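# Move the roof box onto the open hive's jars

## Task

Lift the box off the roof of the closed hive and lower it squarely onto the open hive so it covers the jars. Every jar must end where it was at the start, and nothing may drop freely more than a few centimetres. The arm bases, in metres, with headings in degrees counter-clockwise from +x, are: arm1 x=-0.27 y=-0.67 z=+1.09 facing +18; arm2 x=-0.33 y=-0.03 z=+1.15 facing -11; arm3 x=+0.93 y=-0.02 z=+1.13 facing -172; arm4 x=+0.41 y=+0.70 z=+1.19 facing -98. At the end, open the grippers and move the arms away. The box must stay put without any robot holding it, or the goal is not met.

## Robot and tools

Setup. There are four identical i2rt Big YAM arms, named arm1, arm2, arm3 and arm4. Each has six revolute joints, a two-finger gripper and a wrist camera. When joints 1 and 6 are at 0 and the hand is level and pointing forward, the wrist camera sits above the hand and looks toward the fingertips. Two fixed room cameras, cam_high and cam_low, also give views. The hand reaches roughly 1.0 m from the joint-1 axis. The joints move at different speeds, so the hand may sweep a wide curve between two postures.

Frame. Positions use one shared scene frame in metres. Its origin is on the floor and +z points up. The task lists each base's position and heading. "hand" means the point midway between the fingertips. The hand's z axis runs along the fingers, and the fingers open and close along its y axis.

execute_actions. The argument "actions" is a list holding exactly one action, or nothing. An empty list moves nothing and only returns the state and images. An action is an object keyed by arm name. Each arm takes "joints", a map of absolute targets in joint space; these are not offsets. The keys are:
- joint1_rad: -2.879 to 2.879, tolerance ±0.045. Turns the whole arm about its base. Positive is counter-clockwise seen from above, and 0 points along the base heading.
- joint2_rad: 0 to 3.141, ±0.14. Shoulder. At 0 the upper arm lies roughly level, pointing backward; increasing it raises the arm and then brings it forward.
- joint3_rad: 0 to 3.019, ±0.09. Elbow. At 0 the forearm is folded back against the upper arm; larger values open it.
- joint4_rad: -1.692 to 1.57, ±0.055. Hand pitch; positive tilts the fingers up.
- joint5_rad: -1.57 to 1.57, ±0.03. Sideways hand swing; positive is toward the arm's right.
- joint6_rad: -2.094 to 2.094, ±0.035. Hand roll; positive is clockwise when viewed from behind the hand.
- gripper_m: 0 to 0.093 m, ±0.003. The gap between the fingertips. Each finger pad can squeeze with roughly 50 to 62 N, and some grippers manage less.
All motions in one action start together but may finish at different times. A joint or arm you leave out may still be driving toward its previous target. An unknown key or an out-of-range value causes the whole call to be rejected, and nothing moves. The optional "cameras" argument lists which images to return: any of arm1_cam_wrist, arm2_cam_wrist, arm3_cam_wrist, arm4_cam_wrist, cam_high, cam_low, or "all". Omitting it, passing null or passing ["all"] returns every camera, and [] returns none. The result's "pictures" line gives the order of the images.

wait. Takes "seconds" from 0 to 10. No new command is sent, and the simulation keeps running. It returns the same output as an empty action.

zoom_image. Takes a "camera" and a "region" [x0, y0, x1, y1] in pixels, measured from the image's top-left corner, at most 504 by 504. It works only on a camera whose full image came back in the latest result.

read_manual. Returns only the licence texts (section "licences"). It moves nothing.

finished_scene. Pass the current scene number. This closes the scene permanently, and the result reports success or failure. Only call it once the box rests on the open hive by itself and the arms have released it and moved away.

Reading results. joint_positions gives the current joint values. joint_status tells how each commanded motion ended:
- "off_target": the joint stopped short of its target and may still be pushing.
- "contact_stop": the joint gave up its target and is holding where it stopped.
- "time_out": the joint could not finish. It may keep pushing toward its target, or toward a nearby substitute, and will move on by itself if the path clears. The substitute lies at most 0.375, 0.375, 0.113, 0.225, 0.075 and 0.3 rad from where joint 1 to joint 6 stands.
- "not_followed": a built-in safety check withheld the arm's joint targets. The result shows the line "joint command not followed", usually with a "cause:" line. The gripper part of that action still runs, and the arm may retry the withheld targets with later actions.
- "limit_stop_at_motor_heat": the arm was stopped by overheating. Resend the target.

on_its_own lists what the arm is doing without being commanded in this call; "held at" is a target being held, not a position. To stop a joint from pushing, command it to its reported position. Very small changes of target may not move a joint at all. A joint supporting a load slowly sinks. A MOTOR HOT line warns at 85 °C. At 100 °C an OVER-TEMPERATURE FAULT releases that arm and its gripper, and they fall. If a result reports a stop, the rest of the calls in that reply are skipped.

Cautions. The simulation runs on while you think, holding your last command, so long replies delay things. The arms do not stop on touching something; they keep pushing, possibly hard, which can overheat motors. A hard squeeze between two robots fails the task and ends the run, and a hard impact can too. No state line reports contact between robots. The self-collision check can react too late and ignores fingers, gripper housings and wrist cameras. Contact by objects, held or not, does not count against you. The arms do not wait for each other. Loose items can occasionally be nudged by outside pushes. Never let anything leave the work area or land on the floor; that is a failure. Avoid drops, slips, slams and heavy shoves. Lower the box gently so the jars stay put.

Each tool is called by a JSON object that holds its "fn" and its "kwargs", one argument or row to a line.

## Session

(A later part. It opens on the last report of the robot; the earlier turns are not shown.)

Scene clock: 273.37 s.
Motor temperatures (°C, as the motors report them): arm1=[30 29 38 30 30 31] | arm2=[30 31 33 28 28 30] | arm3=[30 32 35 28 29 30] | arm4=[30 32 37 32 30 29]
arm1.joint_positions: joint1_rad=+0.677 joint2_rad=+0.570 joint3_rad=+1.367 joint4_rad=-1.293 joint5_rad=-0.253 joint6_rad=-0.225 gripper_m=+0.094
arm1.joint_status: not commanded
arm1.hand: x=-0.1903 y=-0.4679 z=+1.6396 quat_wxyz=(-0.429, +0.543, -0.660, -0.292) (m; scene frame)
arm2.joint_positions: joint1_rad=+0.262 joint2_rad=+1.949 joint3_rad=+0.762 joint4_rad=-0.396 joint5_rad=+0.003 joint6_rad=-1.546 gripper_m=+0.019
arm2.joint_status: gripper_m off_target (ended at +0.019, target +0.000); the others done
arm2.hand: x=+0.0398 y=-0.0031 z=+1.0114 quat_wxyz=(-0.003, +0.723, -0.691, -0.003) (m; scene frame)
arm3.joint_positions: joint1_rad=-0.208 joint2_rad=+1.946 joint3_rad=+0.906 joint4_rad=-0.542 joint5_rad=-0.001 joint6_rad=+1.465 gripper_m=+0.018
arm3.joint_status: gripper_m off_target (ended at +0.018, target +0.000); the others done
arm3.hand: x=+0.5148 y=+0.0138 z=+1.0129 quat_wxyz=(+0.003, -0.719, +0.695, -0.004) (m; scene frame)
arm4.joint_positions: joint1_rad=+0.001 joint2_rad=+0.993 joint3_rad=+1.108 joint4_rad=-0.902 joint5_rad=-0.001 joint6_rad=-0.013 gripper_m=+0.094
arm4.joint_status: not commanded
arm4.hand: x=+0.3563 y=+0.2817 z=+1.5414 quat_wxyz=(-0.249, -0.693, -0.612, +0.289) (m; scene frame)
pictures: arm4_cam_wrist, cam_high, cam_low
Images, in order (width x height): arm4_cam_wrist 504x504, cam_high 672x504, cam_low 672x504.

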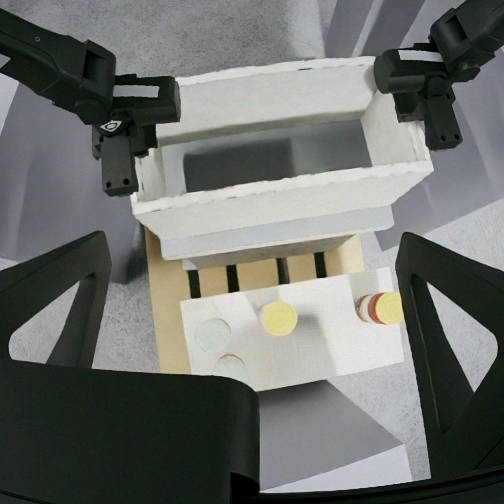

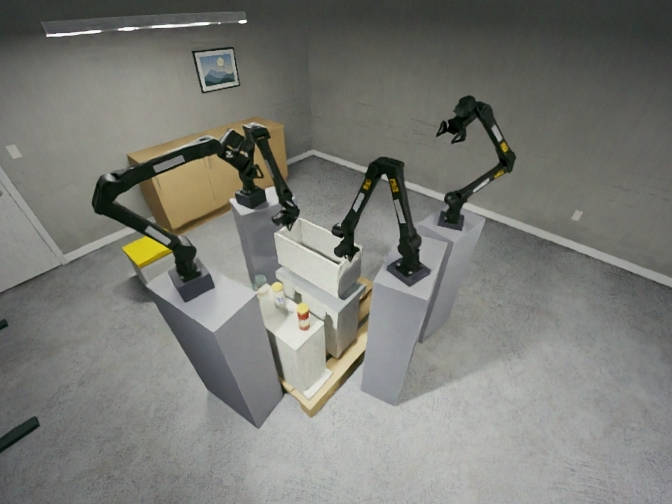

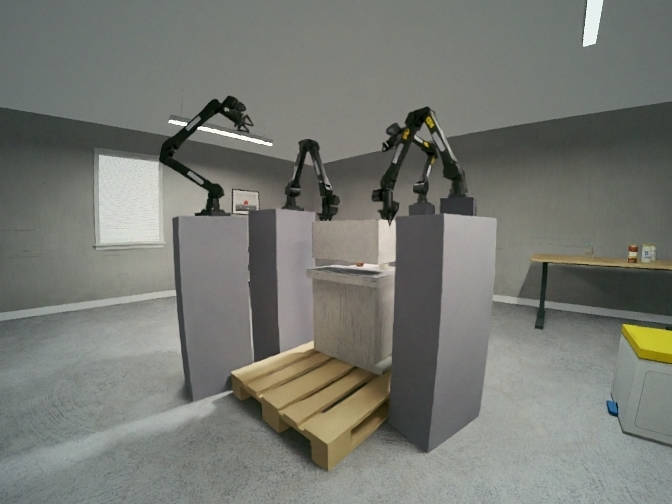

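{"fn": "execute_actions", "kwargs": {
  "actions": [
    {"arm2":{"joints":{"joint1_rad":0.262,"joint2_rad":1.586,"joint3_rad":0.82,"joint4_rad":-0.755,"joint5_rad":0,"joint6_rad":-1.535,"gripper_m":0}},"arm3":{"joints":{"joint1_rad":-0.209,"joint2_rad":1.633,"joint3_rad":0.973,"joint4_rad":-0.86,"joint5_rad":0,"joint6_rad":1.468,"gripper_m":0}}}
  ],
  "cameras": ["cam_high","cam_low"]
}}

{"fn": "zoom_image", "kwargs": {
  "camera": "cam_low",
  "region": [280, 160, 440, 300]
}}

Scene clock: 291.10 s.
Motor temperatures (°C, as the motors report them): arm1=[30 29 38 30 30 31] | arm2=[30 31 33 28 28 30] | arm3=[30 33 35 28 29 30] | arm4=[30 32 37 32 30 29]
arm1.joint_positions: joint1_rad=+0.677 joint2_rad=+0.570 joint3_rad=+1.367 joint4_rad=-1.293 joint5_rad=-0.253 joint6_rad=-0.225 gripper_m=+0.094
arm1.joint_status: not commanded
arm1.hand: x=-0.1903 y=-0.4679 z=+1.6396 quat_wxyz=(-0.429, +0.543, -0.660, -0.292) (m; scene frame)
arm2.joint_positions: joint1_rad=+0.262 joint2_rad=+1.630 joint3_rad=+0.784 joint4_rad=-0.717 joint5_rad=+0.002 joint6_rad=-1.547 gripper_m=+0.019
arm2.joint_status: gripper_m off_target (ended at +0.019, target +0.000); the others done
arm2.hand: x=+0.0410 y=-0.0042 z=+1.1267 quat_wxyz=(-0.010, +0.723, -0.690, +0.003) (m; scene frame)
arm3.joint_positions: joint1_rad=-0.208 joint2_rad=+1.669 joint3_rad=+0.927 joint4_rad=-0.818 joint5_rad=-0.002 joint6_rad=+1.463 gripper_m=+0.018
arm3.joint_status: gripper_m off_target (ended at +0.018, target +0.000); the others done
arm3.hand: x=+0.5186 y=+0.0132 z=+1.1267 quat_wxyz=(-0.004, -0.720, +0.694, +0.003) (m; scene frame)
arm4.joint_positions: joint1_rad=+0.001 joint2_rad=+0.993 joint3_rad=+1.108 joint4_rad=-0.902 joint5_rad=-0.001 joint6_rad=-0.013 gripper_m=+0.094
arm4.joint_status: not commanded
arm4.hand: x=+0.3563 y=+0.2817 z=+1.5414 quat_wxyz=(-0.249, -0.693, -0.612, +0.289) (m; scene frame)
pictures: cam_high, cam_low
Images, in order (width x height): cam_high 672x504, cam_low 672x504.

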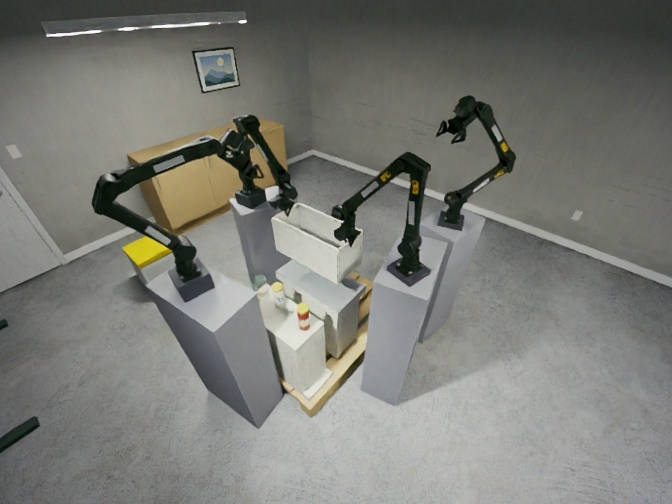

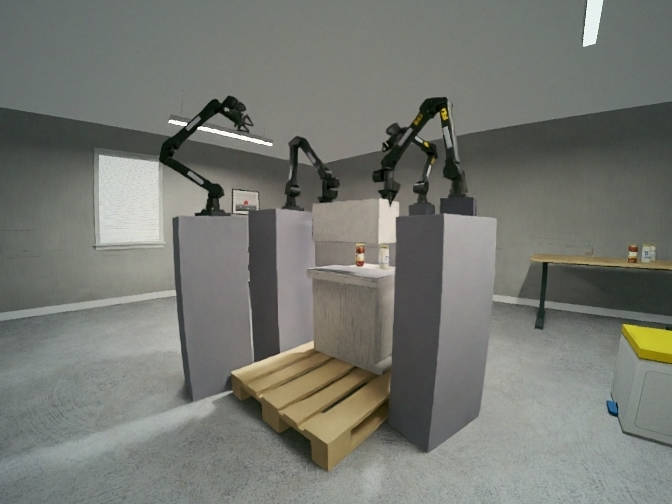

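Region (280, 160, 440, 300) of cam_low's 672x504 image, scaled by 3.150, with more detail than that image has; it fills the top 441 rows of this view, and the rest is white.

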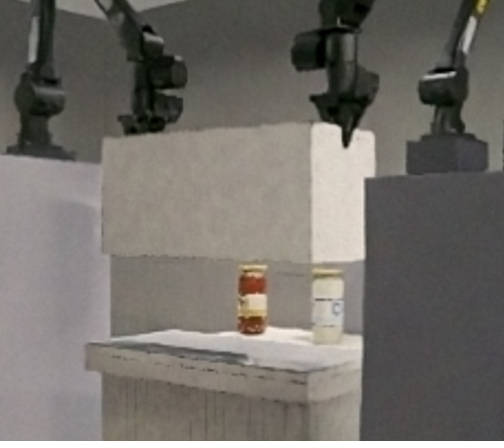

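{"fn": "execute_actions", "kwargs": {
  "actions": [
    {"arm2":{"joints":{"joint1_rad":0.57,"joint2_rad":1.558,"joint3_rad":0.94,"joint4_rad":-0.905,"joint5_rad":0,"joint6_rad":-1.24,"gripper_m":0}},"arm3":{"joints":{"joint1_rad":-0.485,"joint2_rad":1.635,"joint3_rad":1.12,"joint4_rad":-1.005,"joint5_rad":0,"joint6_rad":1.188,"gripper_m":0}}}
  ],
  "cameras": ["cam_high","cam_low"]
}}

{"fn": "zoom_image", "kwargs": {
  "camera": "cam_low",
  "region": [280, 160, 440, 300]
}}

Scene clock: 314.47 s.
Motor temperatures (°C, as the motors report them): arm1=[30 29 38 30 30 31] | arm2=[30 31 35 28 28 30] | arm3=[30 32 39 28 29 30] | arm4=[30 32 38 32 30 29]
arm1.joint_positions: joint1_rad=+0.677 joint2_rad=+0.570 joint3_rad=+1.367 joint4_rad=-1.293 joint5_rad=-0.253 joint6_rad=-0.225 gripper_m=+0.094
arm1.joint_status: not commanded
arm1.hand: x=-0.1903 y=-0.4679 z=+1.6396 quat_wxyz=(-0.429, +0.543, -0.660, -0.292) (m; scene frame)
arm2.joint_positions: joint1_rad=+0.569 joint2_rad=+1.623 joint3_rad=+0.897 joint4_rad=-0.865 joint5_rad=+0.011 joint6_rad=-1.248 gripper_m=+0.019
arm2.joint_status: gripper_m off_target (ended at +0.019, target +0.000); the others done
arm2.hand: x=+0.0376 y=+0.1120 z=+1.1611 quat_wxyz=(+0.003, +0.726, -0.687, +0.000) (m; scene frame)
arm3.joint_positions: joint1_rad=-0.475 joint2_rad=+1.676 joint3_rad=+1.050 joint4_rad=-0.965 joint5_rad=-0.011 joint6_rad=+1.187 gripper_m=+0.018
arm3.joint_status: gripper_m off_target (ended at +0.018, target +0.000); the others done
arm3.hand: x=+0.5182 y=+0.1265 z=+1.1608 quat_wxyz=(-0.001, -0.723, +0.691, -0.011) (m; scene frame)
arm4.joint_positions: joint1_rad=+0.001 joint2_rad=+0.993 joint3_rad=+1.108 joint4_rad=-0.902 joint5_rad=-0.001 joint6_rad=-0.013 gripper_m=+0.094
arm4.joint_status: not commanded
arm4.hand: x=+0.3563 y=+0.2817 z=+1.5414 quat_wxyz=(-0.249, -0.693, -0.612, +0.289) (m; scene frame)
pictures: cam_high, cam_low
Images, in order (width x height): cam_high 672x504, cam_low 672x504.

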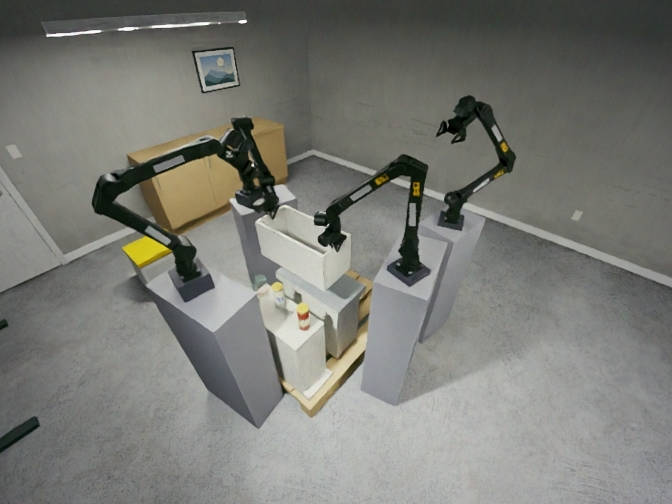

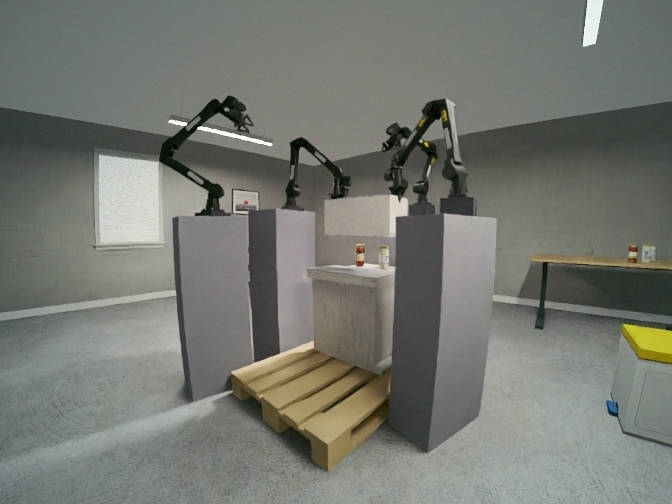

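Region (280, 160, 440, 300) of cam_low's 672x504 image, scaled by 3.150, with more detail than that image has; it fills the top 441 rows of this view, and the rest is white.

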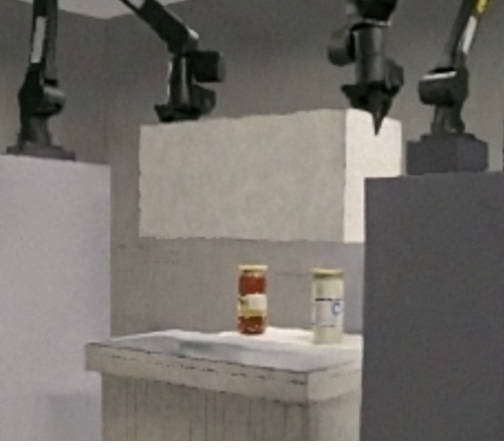

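{"fn": "execute_actions", "kwargs": {
  "actions": [
    {"arm2":{"joints":{"joint1_rad":0.825,"joint2_rad":1.665,"joint3_rad":1.128,"joint4_rad":-0.975,"joint5_rad":0,"joint6_rad":-0.99,"gripper_m":0}},"arm3":{"joints":{"joint1_rad":-0.715,"joint2_rad":1.755,"joint3_rad":1.34,"joint4_rad":-1.085,"joint5_rad":0,"joint6_rad":0.957,"gripper_m":0}}}
  ],
  "cameras": ["cam_high","arm4_cam_wrist"]
}}

Scene clock: 334.23 s.
Motor temperatures (°C, as the motors report them): arm1=[30 29 38 30 30 31] | arm2=[30 32 37 28 28 30] | arm3=[30 33 42 28 30 30] | arm4=[30 32 38 32 30 29]
arm1.joint_positions: joint1_rad=+0.677 joint2_rad=+0.570 joint3_rad=+1.367 joint4_rad=-1.293 joint5_rad=-0.253 joint6_rad=-0.225 gripper_m=+0.094
arm1.joint_status: not commanded
arm1.hand: x=-0.1903 y=-0.4679 z=+1.6396 quat_wxyz=(-0.429, +0.543, -0.660, -0.292) (m; scene frame)
arm2.joint_positions: joint1_rad=+0.835 joint2_rad=+1.738 joint3_rad=+1.076 joint4_rad=-0.955 joint5_rad=+0.012 joint6_rad=-0.998 gripper_m=+0.019
arm2.joint_status: gripper_m off_target (ended at +0.019, target +0.000); the others done
arm2.hand: x=+0.0291 y=+0.2334 z=+1.1691 quat_wxyz=(+0.015, +0.732, -0.681, +0.002) (m; scene frame)
arm3.joint_positions: joint1_rad=-0.713 joint2_rad=+1.812 joint3_rad=+1.268 joint4_rad=-1.067 joint5_rad=-0.013 joint6_rad=+0.938 gripper_m=+0.019
arm3.joint_status: gripper_m off_target (ended at +0.019, target +0.000); the others done
arm3.hand: x=+0.5116 y=+0.2521 z=+1.1688 quat_wxyz=(-0.003, -0.727, +0.686, -0.021) (m; scene frame)
arm4.joint_positions: joint1_rad=+0.001 joint2_rad=+0.993 joint3_rad=+1.108 joint4_rad=-0.902 joint5_rad=-0.001 joint6_rad=-0.013 gripper_m=+0.094
arm4.joint_status: not commanded
arm4.hand: x=+0.3563 y=+0.2817 z=+1.5414 quat_wxyz=(-0.249, -0.693, -0.612, +0.289) (m; scene frame)
pictures: arm4_cam_wrist, cam_high
Images, in order (width x height): arm4_cam_wrist 504x504, cam_high 672x504.

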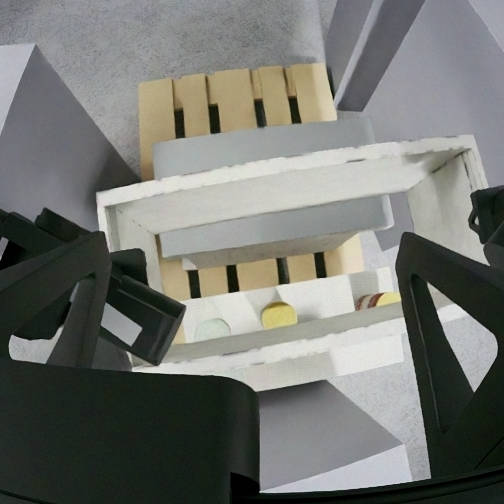

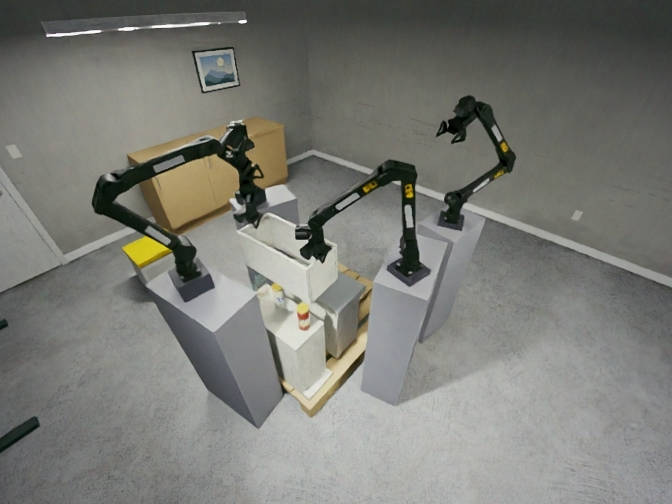

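{"fn": "execute_actions", "kwargs": {
  "actions": [
    {"arm2":{"joints":{"joint1_rad":1.012,"joint2_rad":1.80,"joint3_rad":1.375,"joint4_rad":-1.035,"joint5_rad":0,"joint6_rad":-0.795,"gripper_m":0}},"arm3":{"joints":{"joint1_rad":-0.887,"joint2_rad":1.915,"joint3_rad":1.63,"joint4_rad":-1.165,"joint5_rad":0,"joint6_rad":0.785,"gripper_m":0}},"arm4":{"joints":{"joint1_rad":-0.15,"joint3_rad":1.35,"joint4_rad":-1.25}}}
  ]
}}

Scene clock: 352.17 s.
Motor temperatures (°C, as the motors report them): arm1=[30 29 38 30 30 31] | arm2=[30 32 38 28 28 30] | arm3=[30 34 44 28 30 30] | arm4=[30 32 38 32 30 29]
arm1.joint_positions: joint1_rad=+0.677 joint2_rad=+0.570 joint3_rad=+1.367 joint4_rad=-1.293 joint5_rad=-0.253 joint6_rad=-0.225 gripper_m=+0.094
arm1.joint_status: not commanded
arm1.hand: x=-0.1903 y=-0.4679 z=+1.6396 quat_wxyz=(-0.429, +0.543, -0.660, -0.292) (m; scene frame)
arm2.joint_positions: joint1_rad=+1.026 joint2_rad=+1.897 joint3_rad=+1.307 joint4_rad=-1.023 joint5_rad=+0.004 joint6_rad=-0.816 gripper_m=+0.019
arm2.joint_status: gripper_m off_target (ended at +0.019, target +0.000); the others done
arm2.hand: x=+0.0206 y=+0.3510 z=+1.1675 quat_wxyz=(+0.012, +0.735, -0.678, +0.002) (m; scene frame)
arm3.joint_positions: joint1_rad=-0.884 joint2_rad=+1.994 joint3_rad=+1.541 joint4_rad=-1.152 joint5_rad=-0.013 joint6_rad=+0.758 gripper_m=+0.019
arm3.joint_status: gripper_m off_target (ended at +0.019, target +0.000); the others done
arm3.hand: x=+0.5054 y=+0.3729 z=+1.1652 quat_wxyz=(-0.006, -0.730, +0.683, -0.017) (m; scene frame)
arm4.joint_positions: joint1_rad=-0.152 joint2_rad=+0.996 joint3_rad=+1.310 joint4_rad=-1.241 joint5_rad=+0.000 joint6_rad=-0.013 gripper_m=+0.094
arm4.joint_status: all done
arm4.hand: x=+0.3045 y=+0.3347 z=+1.5932 quat_wxyz=(-0.186, -0.757, -0.572, +0.254) (m; scene frame)
pictures: arm1_cam_wrist, arm2_cam_wrist, arm3_cam_wrist, arm4_cam_wrist, cam_high, cam_low
Images, in order (width x height): arm1_cam_wrist 504x504, arm2_cam_wrist 504x504, arm3_cam_wrist 504x504, arm4_cam_wrist 504x504, cam_high 672x504, cam_low 672x504.

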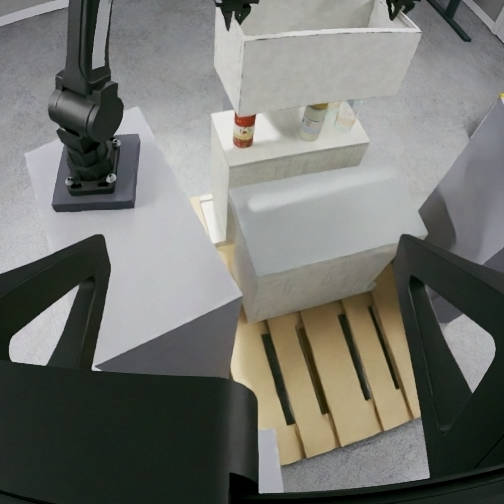

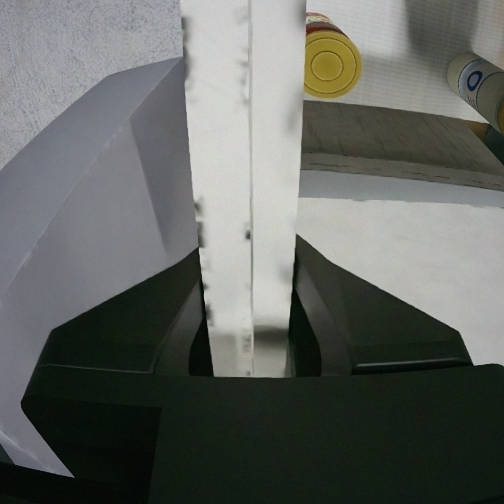

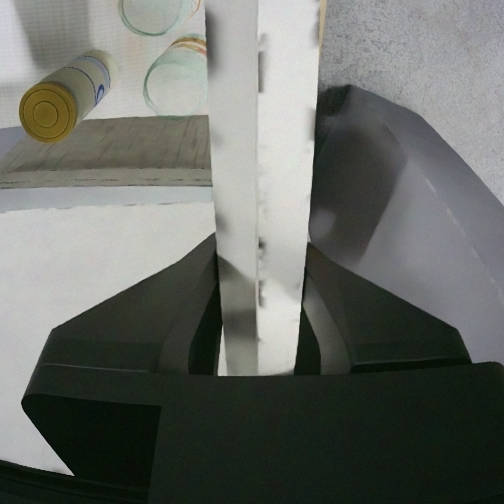

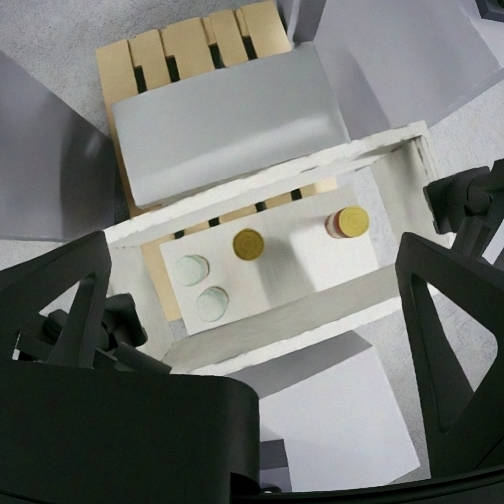

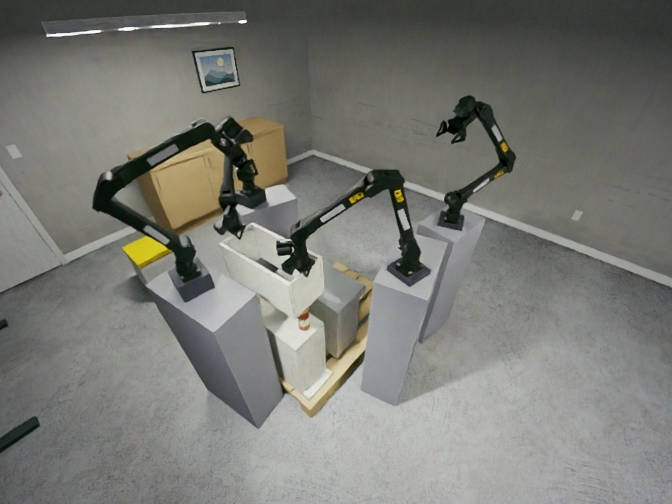

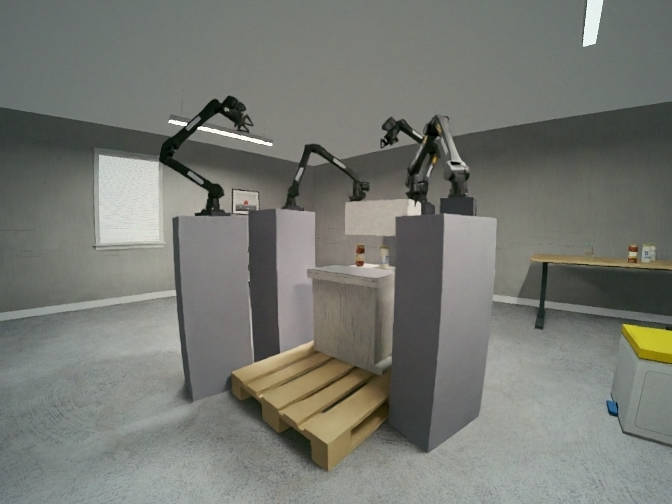

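{"fn": "zoom_image", "kwargs": {
  "camera": "arm4_cam_wrist",
  "region": [90, 100, 470, 400]
}}

Region (90, 100, 470, 400) of arm4_cam_wrist's 504x504 image, scaled by 1.326, with more detail than that image has; it fills the top 398 rows of this view, and the rest is white.

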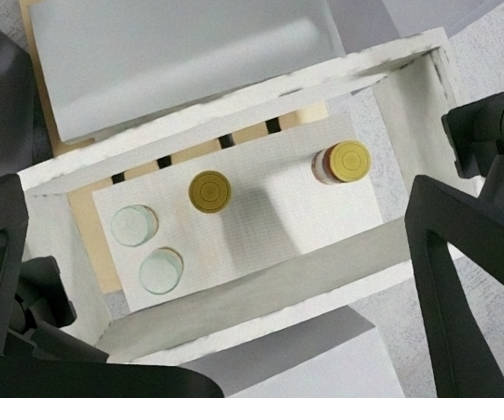

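{"fn": "execute_actions", "kwargs": {
  "actions": [
    {"arm2":{"joints":{"joint1_rad":1.035,"joint2_rad":1.885,"joint3_rad":1.39,"joint4_rad":-0.895,"joint5_rad":0,"joint6_rad":-0.775,"gripper_m":0}},"arm3":{"joints":{"joint1_rad":-0.90,"joint2_rad":1.97,"joint3_rad":1.59,"joint4_rad":-1.025,"joint5_rad":0,"joint6_rad":0.785,"gripper_m":0}}}
  ],
  "cameras": ["arm2_cam_wrist","arm3_cam_wrist","arm4_cam_wrist","cam_high"]
}}

{"fn": "zoom_image", "kwargs": {
  "camera": "arm4_cam_wrist",
  "region": [90, 100, 470, 400]
}}

Scene clock: 394.87 s.
Motor temperatures (°C, as the motors report them): arm1=[30 29 39 30 30 31] | arm2=[30 34 40 28 28 30] | arm3=[30 37 48 28 30 30] | arm4=[30 32 42 32 30 29]
arm1.joint_positions: joint1_rad=+0.677 joint2_rad=+0.570 joint3_rad=+1.367 joint4_rad=-1.293 joint5_rad=-0.253 joint6_rad=-0.225 gripper_m=+0.094
arm1.joint_status: not commanded
arm1.hand: x=-0.1903 y=-0.4679 z=+1.6396 quat_wxyz=(-0.429, +0.543, -0.660, -0.292) (m; scene frame)
arm2.joint_positions: joint1_rad=+1.049 joint2_rad=+1.989 joint3_rad=+1.307 joint4_rad=-0.895 joint5_rad=-0.009 joint6_rad=-0.790 gripper_m=+0.019
arm2.joint_status: gripper_m off_target (ended at +0.019, target +0.000); the others done
arm2.hand: x=+0.0223 y=+0.3748 z=+1.1210 quat_wxyz=(-0.005, +0.734, -0.679, -0.005) (m; scene frame)
arm3.joint_positions: joint1_rad=-0.905 joint2_rad=+2.062 joint3_rad=+1.530 joint4_rad=-1.041 joint5_rad=+0.002 joint6_rad=+0.749 gripper_m=+0.019
arm3.joint_status: joint6_rad off_target (ended at +0.749, target +0.785); gripper_m off_target (ended at +0.019, target +0.000); the others done
arm3.hand: x=+0.5050 y=+0.3936 z=+1.1229 quat_wxyz=(+0.001, -0.726, +0.688, -0.001) (m; scene frame)
arm4.joint_positions: joint1_rad=-0.152 joint2_rad=+0.996 joint3_rad=+1.310 joint4_rad=-1.241 joint5_rad=+0.000 joint6_rad=-0.013 gripper_m=+0.094
arm4.joint_status: not commanded
arm4.hand: x=+0.3045 y=+0.3347 z=+1.5932 quat_wxyz=(-0.186, -0.757, -0.572, +0.254) (m; scene frame)
pictures: arm2_cam_wrist, arm3_cam_wrist, arm4_cam_wrist, cam_high
Images, in order (width x height): arm2_cam_wrist 504x504, arm3_cam_wrist 504x504, arm4_cam_wrist 504x504, cam_high 672x504.

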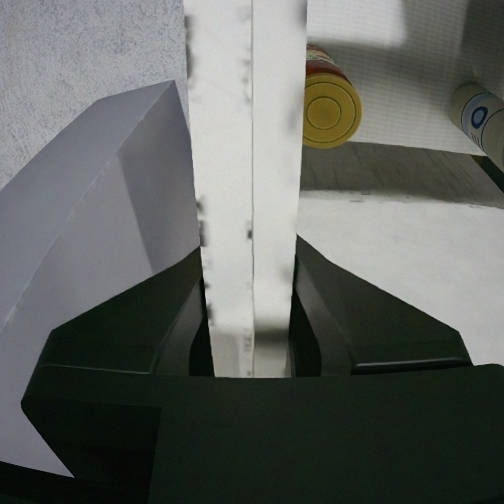

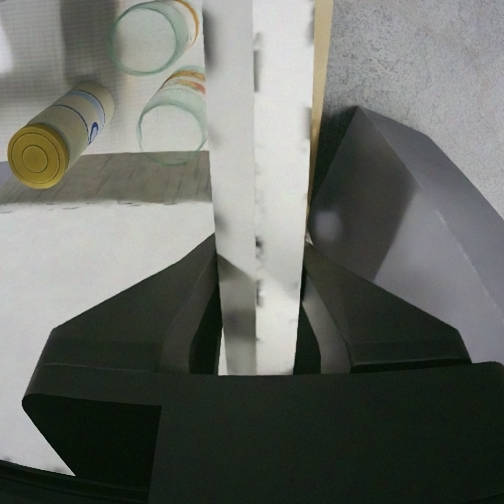

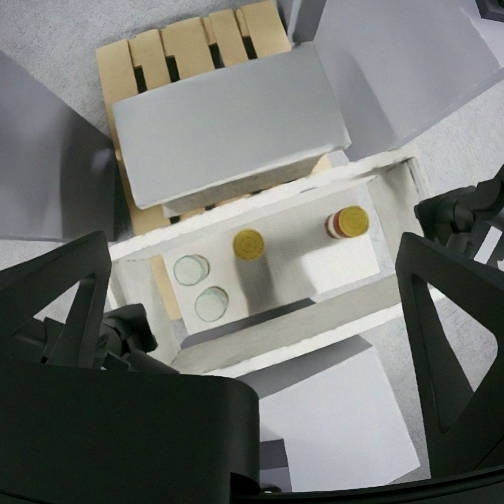

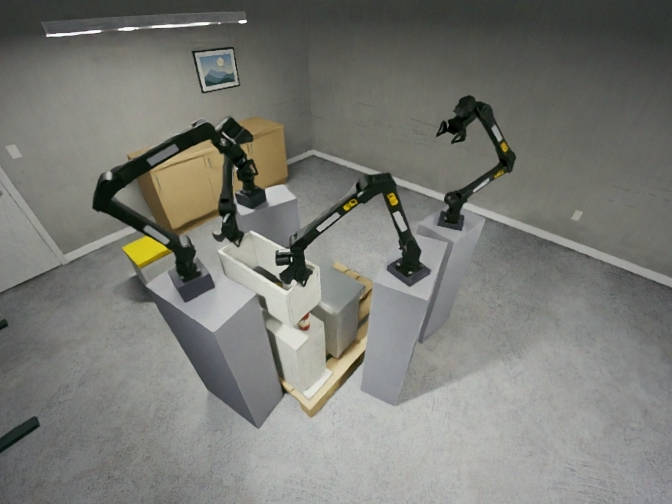

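Region (90, 100, 470, 400) of arm4_cam_wrist's 504x504 image, scaled by 1.326, with more detail than that image has; it fills the top 398 rows of this view, and the rest is white.

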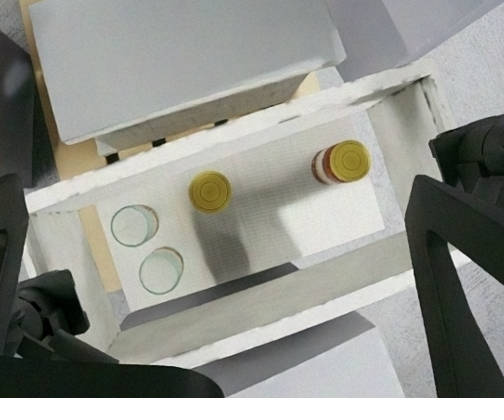

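{"fn": "execute_actions", "kwargs": {
  "actions": [
    {"arm2":{"joints":{"joint1_rad":1.035,"joint2_rad":1.972,"joint3_rad":1.322,"joint4_rad":-0.76,"joint5_rad":0,"joint6_rad":-0.775,"gripper_m":0}},"arm3":{"joints":{"joint1_rad":-0.878,"joint2_rad":2.058,"joint3_rad":1.553,"joint4_rad":-0.897,"joint5_rad":0,"joint6_rad":0.785,"gripper_m":0}}}
  ],
  "cameras": ["arm2_cam_wrist","arm3_cam_wrist","arm4_cam_wrist"]
}}

{"fn": "zoom_image", "kwargs": {
  "camera": "arm4_cam_wrist",
  "region": [90, 100, 470, 400]
}}

Scene clock: 426.23 s.
Motor temperatures (°C, as the motors report them): arm1=[30 29 39 30 30 31] | arm2=[30 35 42 28 28 30] | arm3=[30 38 46 28 30 31] | arm4=[30 32 43 32 30 29]
arm1.joint_positions: joint1_rad=+0.677 joint2_rad=+0.570 joint3_rad=+1.367 joint4_rad=-1.293 joint5_rad=-0.253 joint6_rad=-0.225 gripper_m=+0.094
arm1.joint_status: not commanded
arm1.hand: x=-0.1903 y=-0.4679 z=+1.6396 quat_wxyz=(-0.429, +0.543, -0.660, -0.292) (m; scene frame)
arm2.joint_positions: joint1_rad=+1.049 joint2_rad=+2.089 joint3_rad=+1.264 joint4_rad=-0.766 joint5_rad=-0.008 joint6_rad=-0.787 gripper_m=+0.019
arm2.joint_status: gripper_m off_target (ended at +0.019, target +0.000); the others done
arm2.hand: x=+0.0164 y=+0.3679 z=+1.0579 quat_wxyz=(+0.002, +0.733, -0.680, -0.004) (m; scene frame)
arm3.joint_positions: joint1_rad=-0.886 joint2_rad=+2.157 joint3_rad=+1.496 joint4_rad=-0.912 joint5_rad=+0.000 joint6_rad=+0.765 gripper_m=+0.018
arm3.joint_status: gripper_m off_target (ended at +0.018, target +0.000); the others done
arm3.hand: x=+0.4971 y=+0.3851 z=+1.0581 quat_wxyz=(+0.000, -0.727, +0.687, -0.001) (m; scene frame)
arm4.joint_positions: joint1_rad=-0.152 joint2_rad=+0.996 joint3_rad=+1.310 joint4_rad=-1.241 joint5_rad=+0.000 joint6_rad=-0.013 gripper_m=+0.094
arm4.joint_status: not commanded
arm4.hand: x=+0.3045 y=+0.3347 z=+1.5932 quat_wxyz=(-0.186, -0.757, -0.572, +0.254) (m; scene frame)
pictures: arm2_cam_wrist, arm3_cam_wrist, arm4_cam_wrist
Images, in order (width x height): arm2_cam_wrist 504x504, arm3_cam_wrist 504x504, arm4_cam_wrist 504x504.

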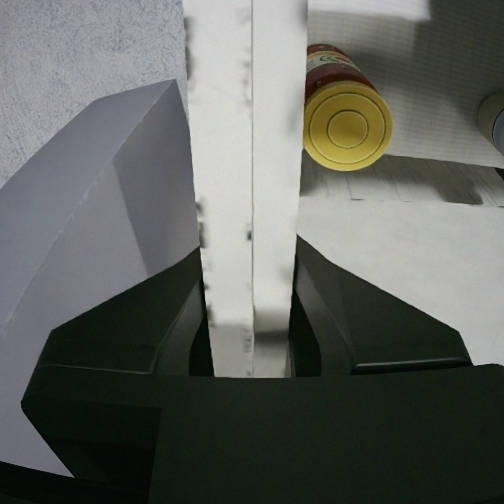

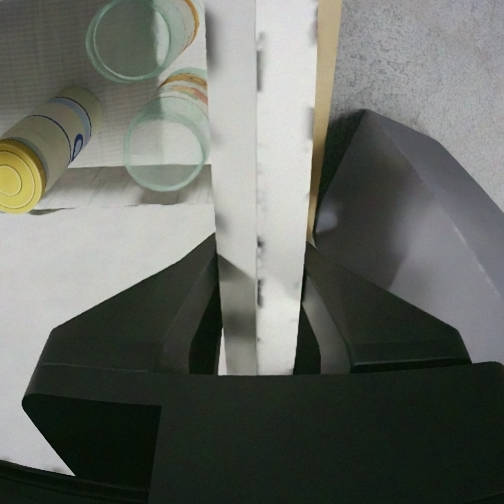

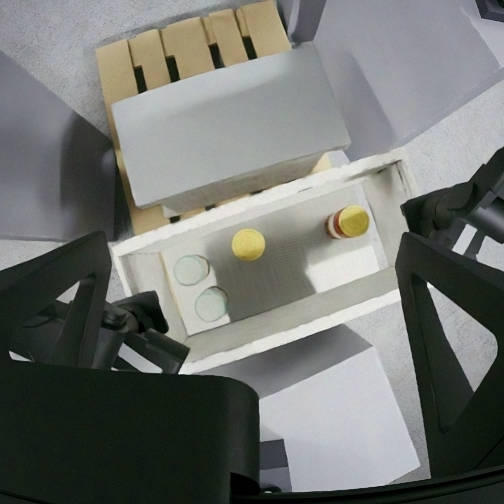

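Region (90, 100, 470, 400) of arm4_cam_wrist's 504x504 image, scaled by 1.326, with more detail than that image has; it fills the top 398 rows of this view, and the rest is white.

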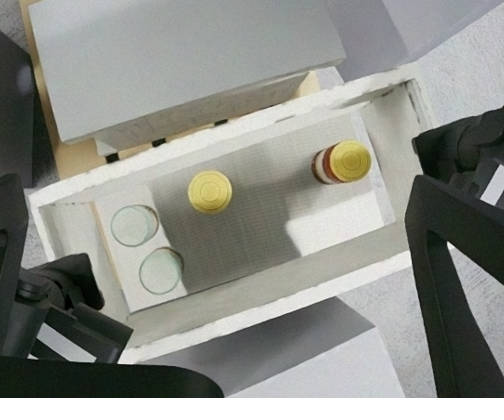

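{"fn": "execute_actions", "kwargs": {
  "actions": [
    {"arm2":{"joints":{"joint1_rad":1.035,"joint2_rad":2.105,"joint3_rad":1.36,"joint4_rad":-0.628,"joint5_rad":0,"joint6_rad":-0.775,"gripper_m":0}},"arm3":{"joints":{"joint1_rad":-0.878,"joint2_rad":2.168,"joint3_rad":1.538,"joint4_rad":-0.769,"joint5_rad":0,"joint6_rad":0.785,"gripper_m":0}}}
  ],
  "cameras": ["arm2_cam_wrist","arm3_cam_wrist","arm1_cam_wrist","cam_high"]
}}

{"fn": "zoom_image", "kwargs": {
  "camera": "cam_high",
  "region": [200, 220, 380, 400]
}}

{"fn": "zoom_image", "kwargs": {
  "camera": "arm1_cam_wrist",
  "region": [190, 30, 420, 230]
}}

Scene clock: 447.33 s.
Motor temperatures (°C, as the motors report them): arm1=[30 29 39 30 30 31] | arm2=[30 36 40 28 28 30] | arm3=[30 39 46 28 30 30] | arm4=[30 32 43 32 30 29]
arm1.joint_positions: joint1_rad=+0.677 joint2_rad=+0.570 joint3_rad=+1.367 joint4_rad=-1.293 joint5_rad=-0.253 joint6_rad=-0.225 gripper_m=+0.094
arm1.joint_status: not commanded
arm1.hand: x=-0.1903 y=-0.4679 z=+1.6396 quat_wxyz=(-0.429, +0.543, -0.660, -0.292) (m; scene frame)
arm2.joint_positions: joint1_rad=+1.047 joint2_rad=+2.224 joint3_rad=+1.272 joint4_rad=-0.634 joint5_rad=-0.010 joint6_rad=-0.784 gripper_m=+0.019
arm2.joint_status: gripper_m off_target (ended at +0.019, target +0.000); the others done
arm2.hand: x=+0.0185 y=+0.3689 z=+0.9914 quat_wxyz=(-0.001, +0.731, -0.682, -0.005) (m; scene frame)
arm3.joint_positions: joint1_rad=-0.884 joint2_rad=+2.269 joint3_rad=+1.482 joint4_rad=-0.783 joint5_rad=+0.000 joint6_rad=+0.771 gripper_m=+0.018
arm3.joint_status: gripper_m off_target (ended at +0.018, target +0.000); the others done
arm3.hand: x=+0.4974 y=+0.3834 z=+0.9910 quat_wxyz=(+0.000, -0.726, +0.688, +0.001) (m; scene frame)
arm4.joint_positions: joint1_rad=-0.152 joint2_rad=+0.996 joint3_rad=+1.310 joint4_rad=-1.241 joint5_rad=+0.000 joint6_rad=-0.013 gripper_m=+0.094
arm4.joint_status: not commanded
arm4.hand: x=+0.3045 y=+0.3347 z=+1.5932 quat_wxyz=(-0.186, -0.757, -0.572, +0.254) (m; scene frame)
pictures: arm1_cam_wrist, arm2_cam_wrist, arm3_cam_wrist, cam_high
Images, in order (width x height): arm1_cam_wrist 504x504, arm2_cam_wrist 504x504, arm3_cam_wrist 504x504, cam_high 672x504.

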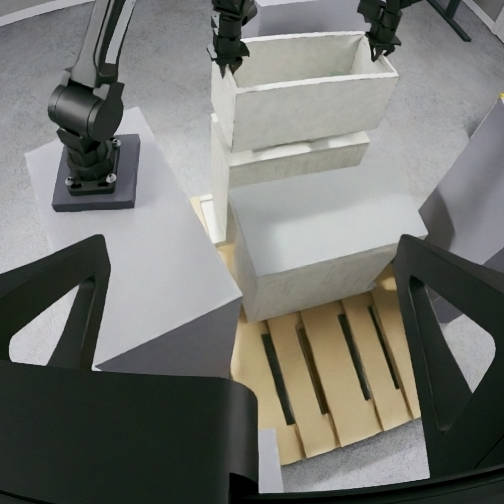

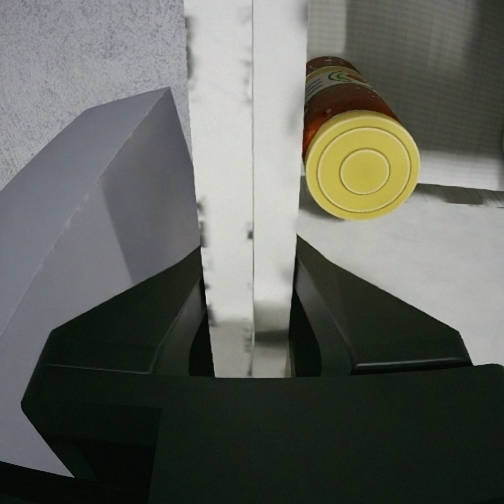

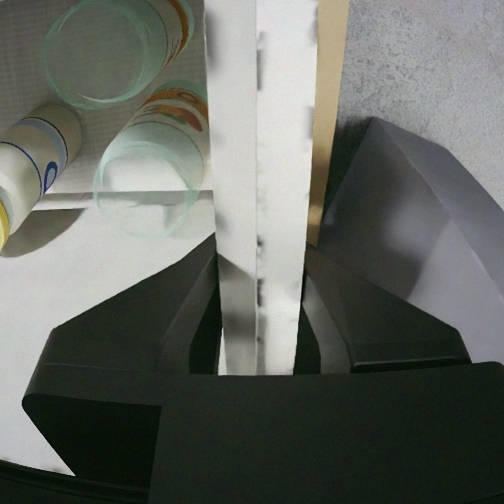

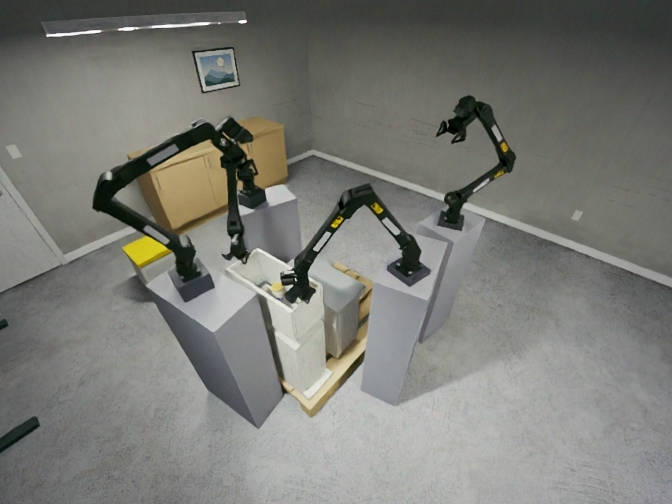

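Region (200, 220, 380, 400) of cam_high's 672x504 image, scaled by 2.800, with more detail than that image has.

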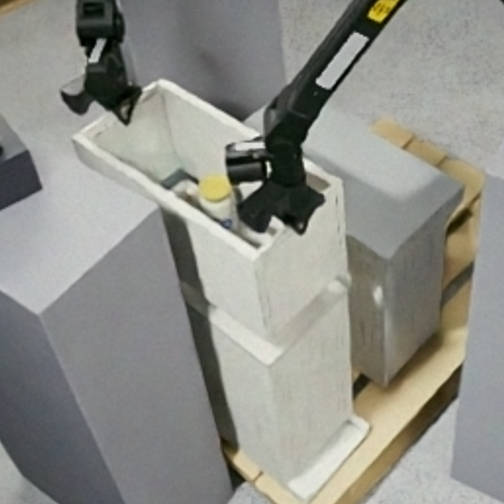

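Region (190, 30, 420, 230) of arm1_cam_wrist's 504x504 image, scaled by 2.191, with more detail than that image has; it fills the top 438 rows of this view, and the rest is white.

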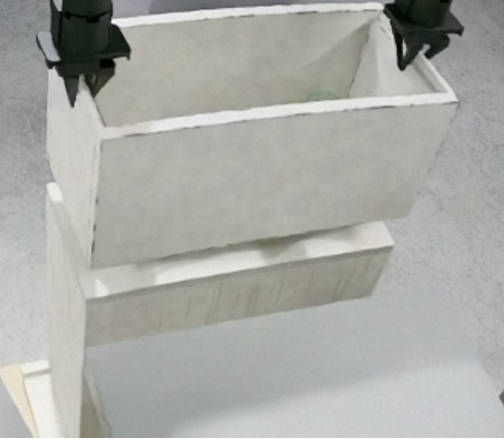

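{"fn": "execute_actions", "kwargs": {
  "actions": [
    {"arm2":{"joints":{"joint1_rad":1.045,"joint2_rad":2.204,"joint3_rad":1.404,"joint4_rad":-0.556,"joint5_rad":0,"joint6_rad":-0.77,"gripper_m":0}},"arm3":{"joints":{"joint1_rad":-0.89,"joint2_rad":2.259,"joint3_rad":1.596,"joint4_rad":-0.703,"joint5_rad":0,"joint6_rad":0.78,"gripper_m":0}}}
  ],
  "cameras": ["arm4_cam_wrist","arm1_cam_wrist","cam_high"]
}}

{"fn": "zoom_image", "kwargs": {
  "camera": "cam_high",
  "region": [200, 220, 380, 400]
}}

{"fn": "zoom_image", "kwargs": {
  "camera": "arm1_cam_wrist",
  "region": [190, 30, 420, 230]
}}

Scene clock: 473.37 s.
Motor temperatures (°C, as the motors report them): arm1=[30 29 39 30 30 31] | arm2=[30 37 41 28 28 30] | arm3=[30 40 46 28 29 30] | arm4=[30 32 44 32 30 29]
arm1.joint_positions: joint1_rad=+0.677 joint2_rad=+0.570 joint3_rad=+1.367 joint4_rad=-1.293 joint5_rad=-0.253 joint6_rad=-0.225 gripper_m=+0.094
arm1.joint_status: not commanded
arm1.hand: x=-0.1903 y=-0.4679 z=+1.6396 quat_wxyz=(-0.429, +0.543, -0.660, -0.292) (m; scene frame)
arm2.joint_positions: joint1_rad=+1.051 joint2_rad=+2.320 joint3_rad=+1.321 joint4_rad=-0.568 joint5_rad=-0.013 joint6_rad=-0.771 gripper_m=+0.019
arm2.joint_status: gripper_m off_target (ended at +0.019, target +0.000); the others done
arm2.hand: x=+0.0257 y=+0.3809 z=+0.9529 quat_wxyz=(-0.010, +0.728, -0.685, -0.006) (m; scene frame)
arm3.joint_positions: joint1_rad=-0.897 joint2_rad=+2.336 joint3_rad=+1.484 joint4_rad=-0.711 joint5_rad=+0.005 joint6_rad=+0.770 gripper_m=+0.018
arm3.joint_status: joint3_rad time_out (moved +0.001 of +0.114); gripper_m off_target (ended at +0.018, target +0.000); the others done
arm3.on_its_own: joint3_rad reads +1.484 and still pushes toward +1.596 since a time_out
arm3.hand: x=+0.5040 y=+0.3890 z=+0.9535 quat_wxyz=(+0.002, -0.721, +0.693, +0.004) (m; scene frame)
arm4.joint_positions: joint1_rad=-0.152 joint2_rad=+0.996 joint3_rad=+1.310 joint4_rad=-1.241 joint5_rad=+0.000 joint6_rad=-0.013 gripper_m=+0.094
arm4.joint_status: not commanded
arm4.hand: x=+0.3045 y=+0.3347 z=+1.5932 quat_wxyz=(-0.186, -0.757, -0.572, +0.254) (m; scene frame)
pictures: arm1_cam_wrist, arm4_cam_wrist, cam_high
Images, in order (width x height): arm1_cam_wrist 504x504, arm4_cam_wrist 504x504, cam_high 672x504.

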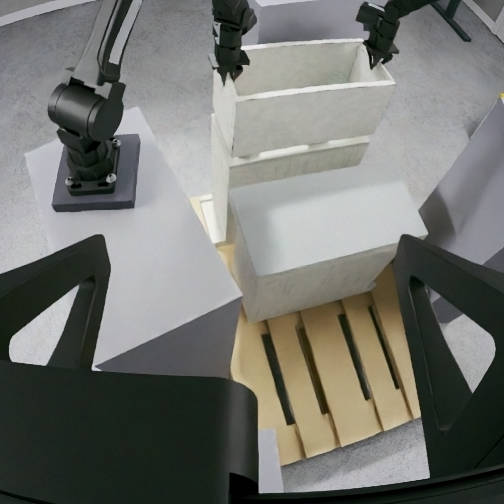

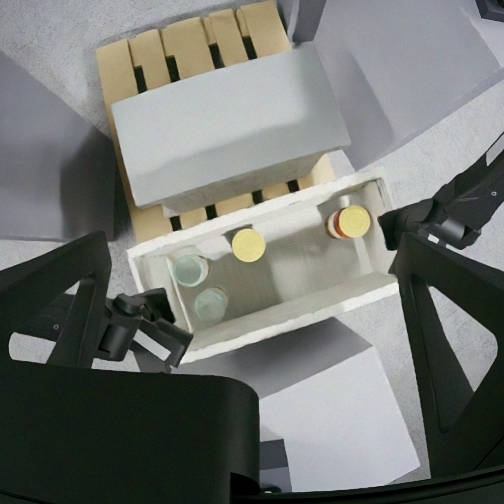

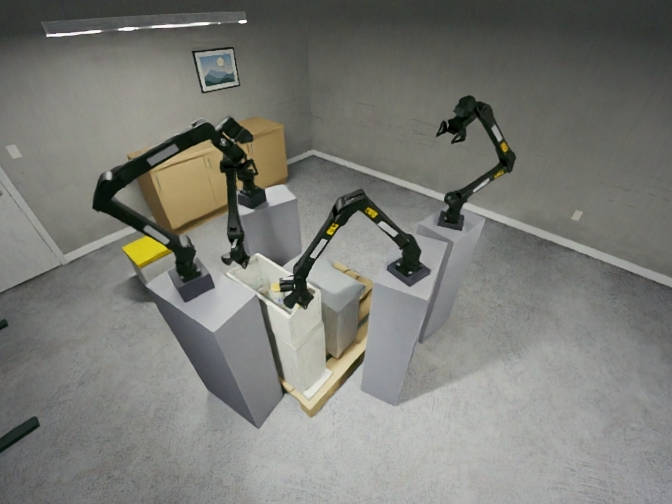

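Region (200, 220, 380, 400) of cam_high's 672x504 image, scaled by 2.800, with more detail than that image has.

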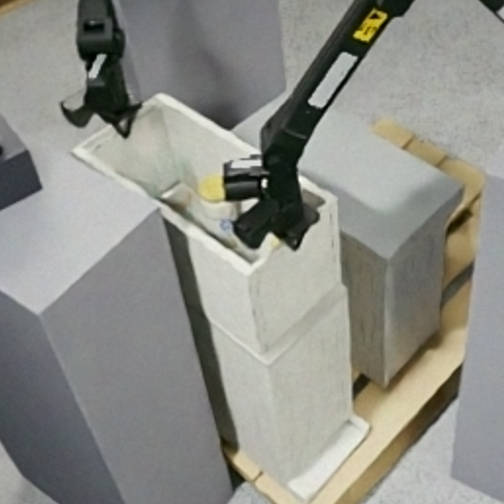

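Region (190, 30, 420, 230) of arm1_cam_wrist's 504x504 image, scaled by 2.191, with more detail than that image has; it fills the top 438 rows of this view, and the rest is white.

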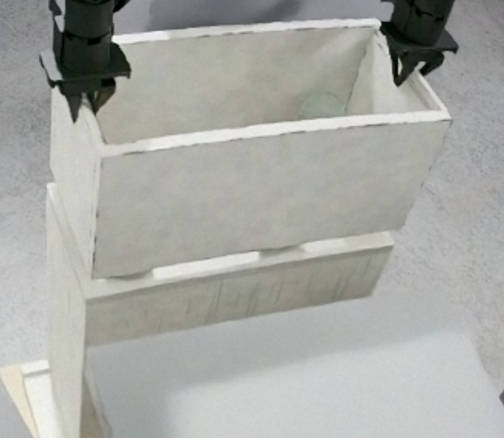

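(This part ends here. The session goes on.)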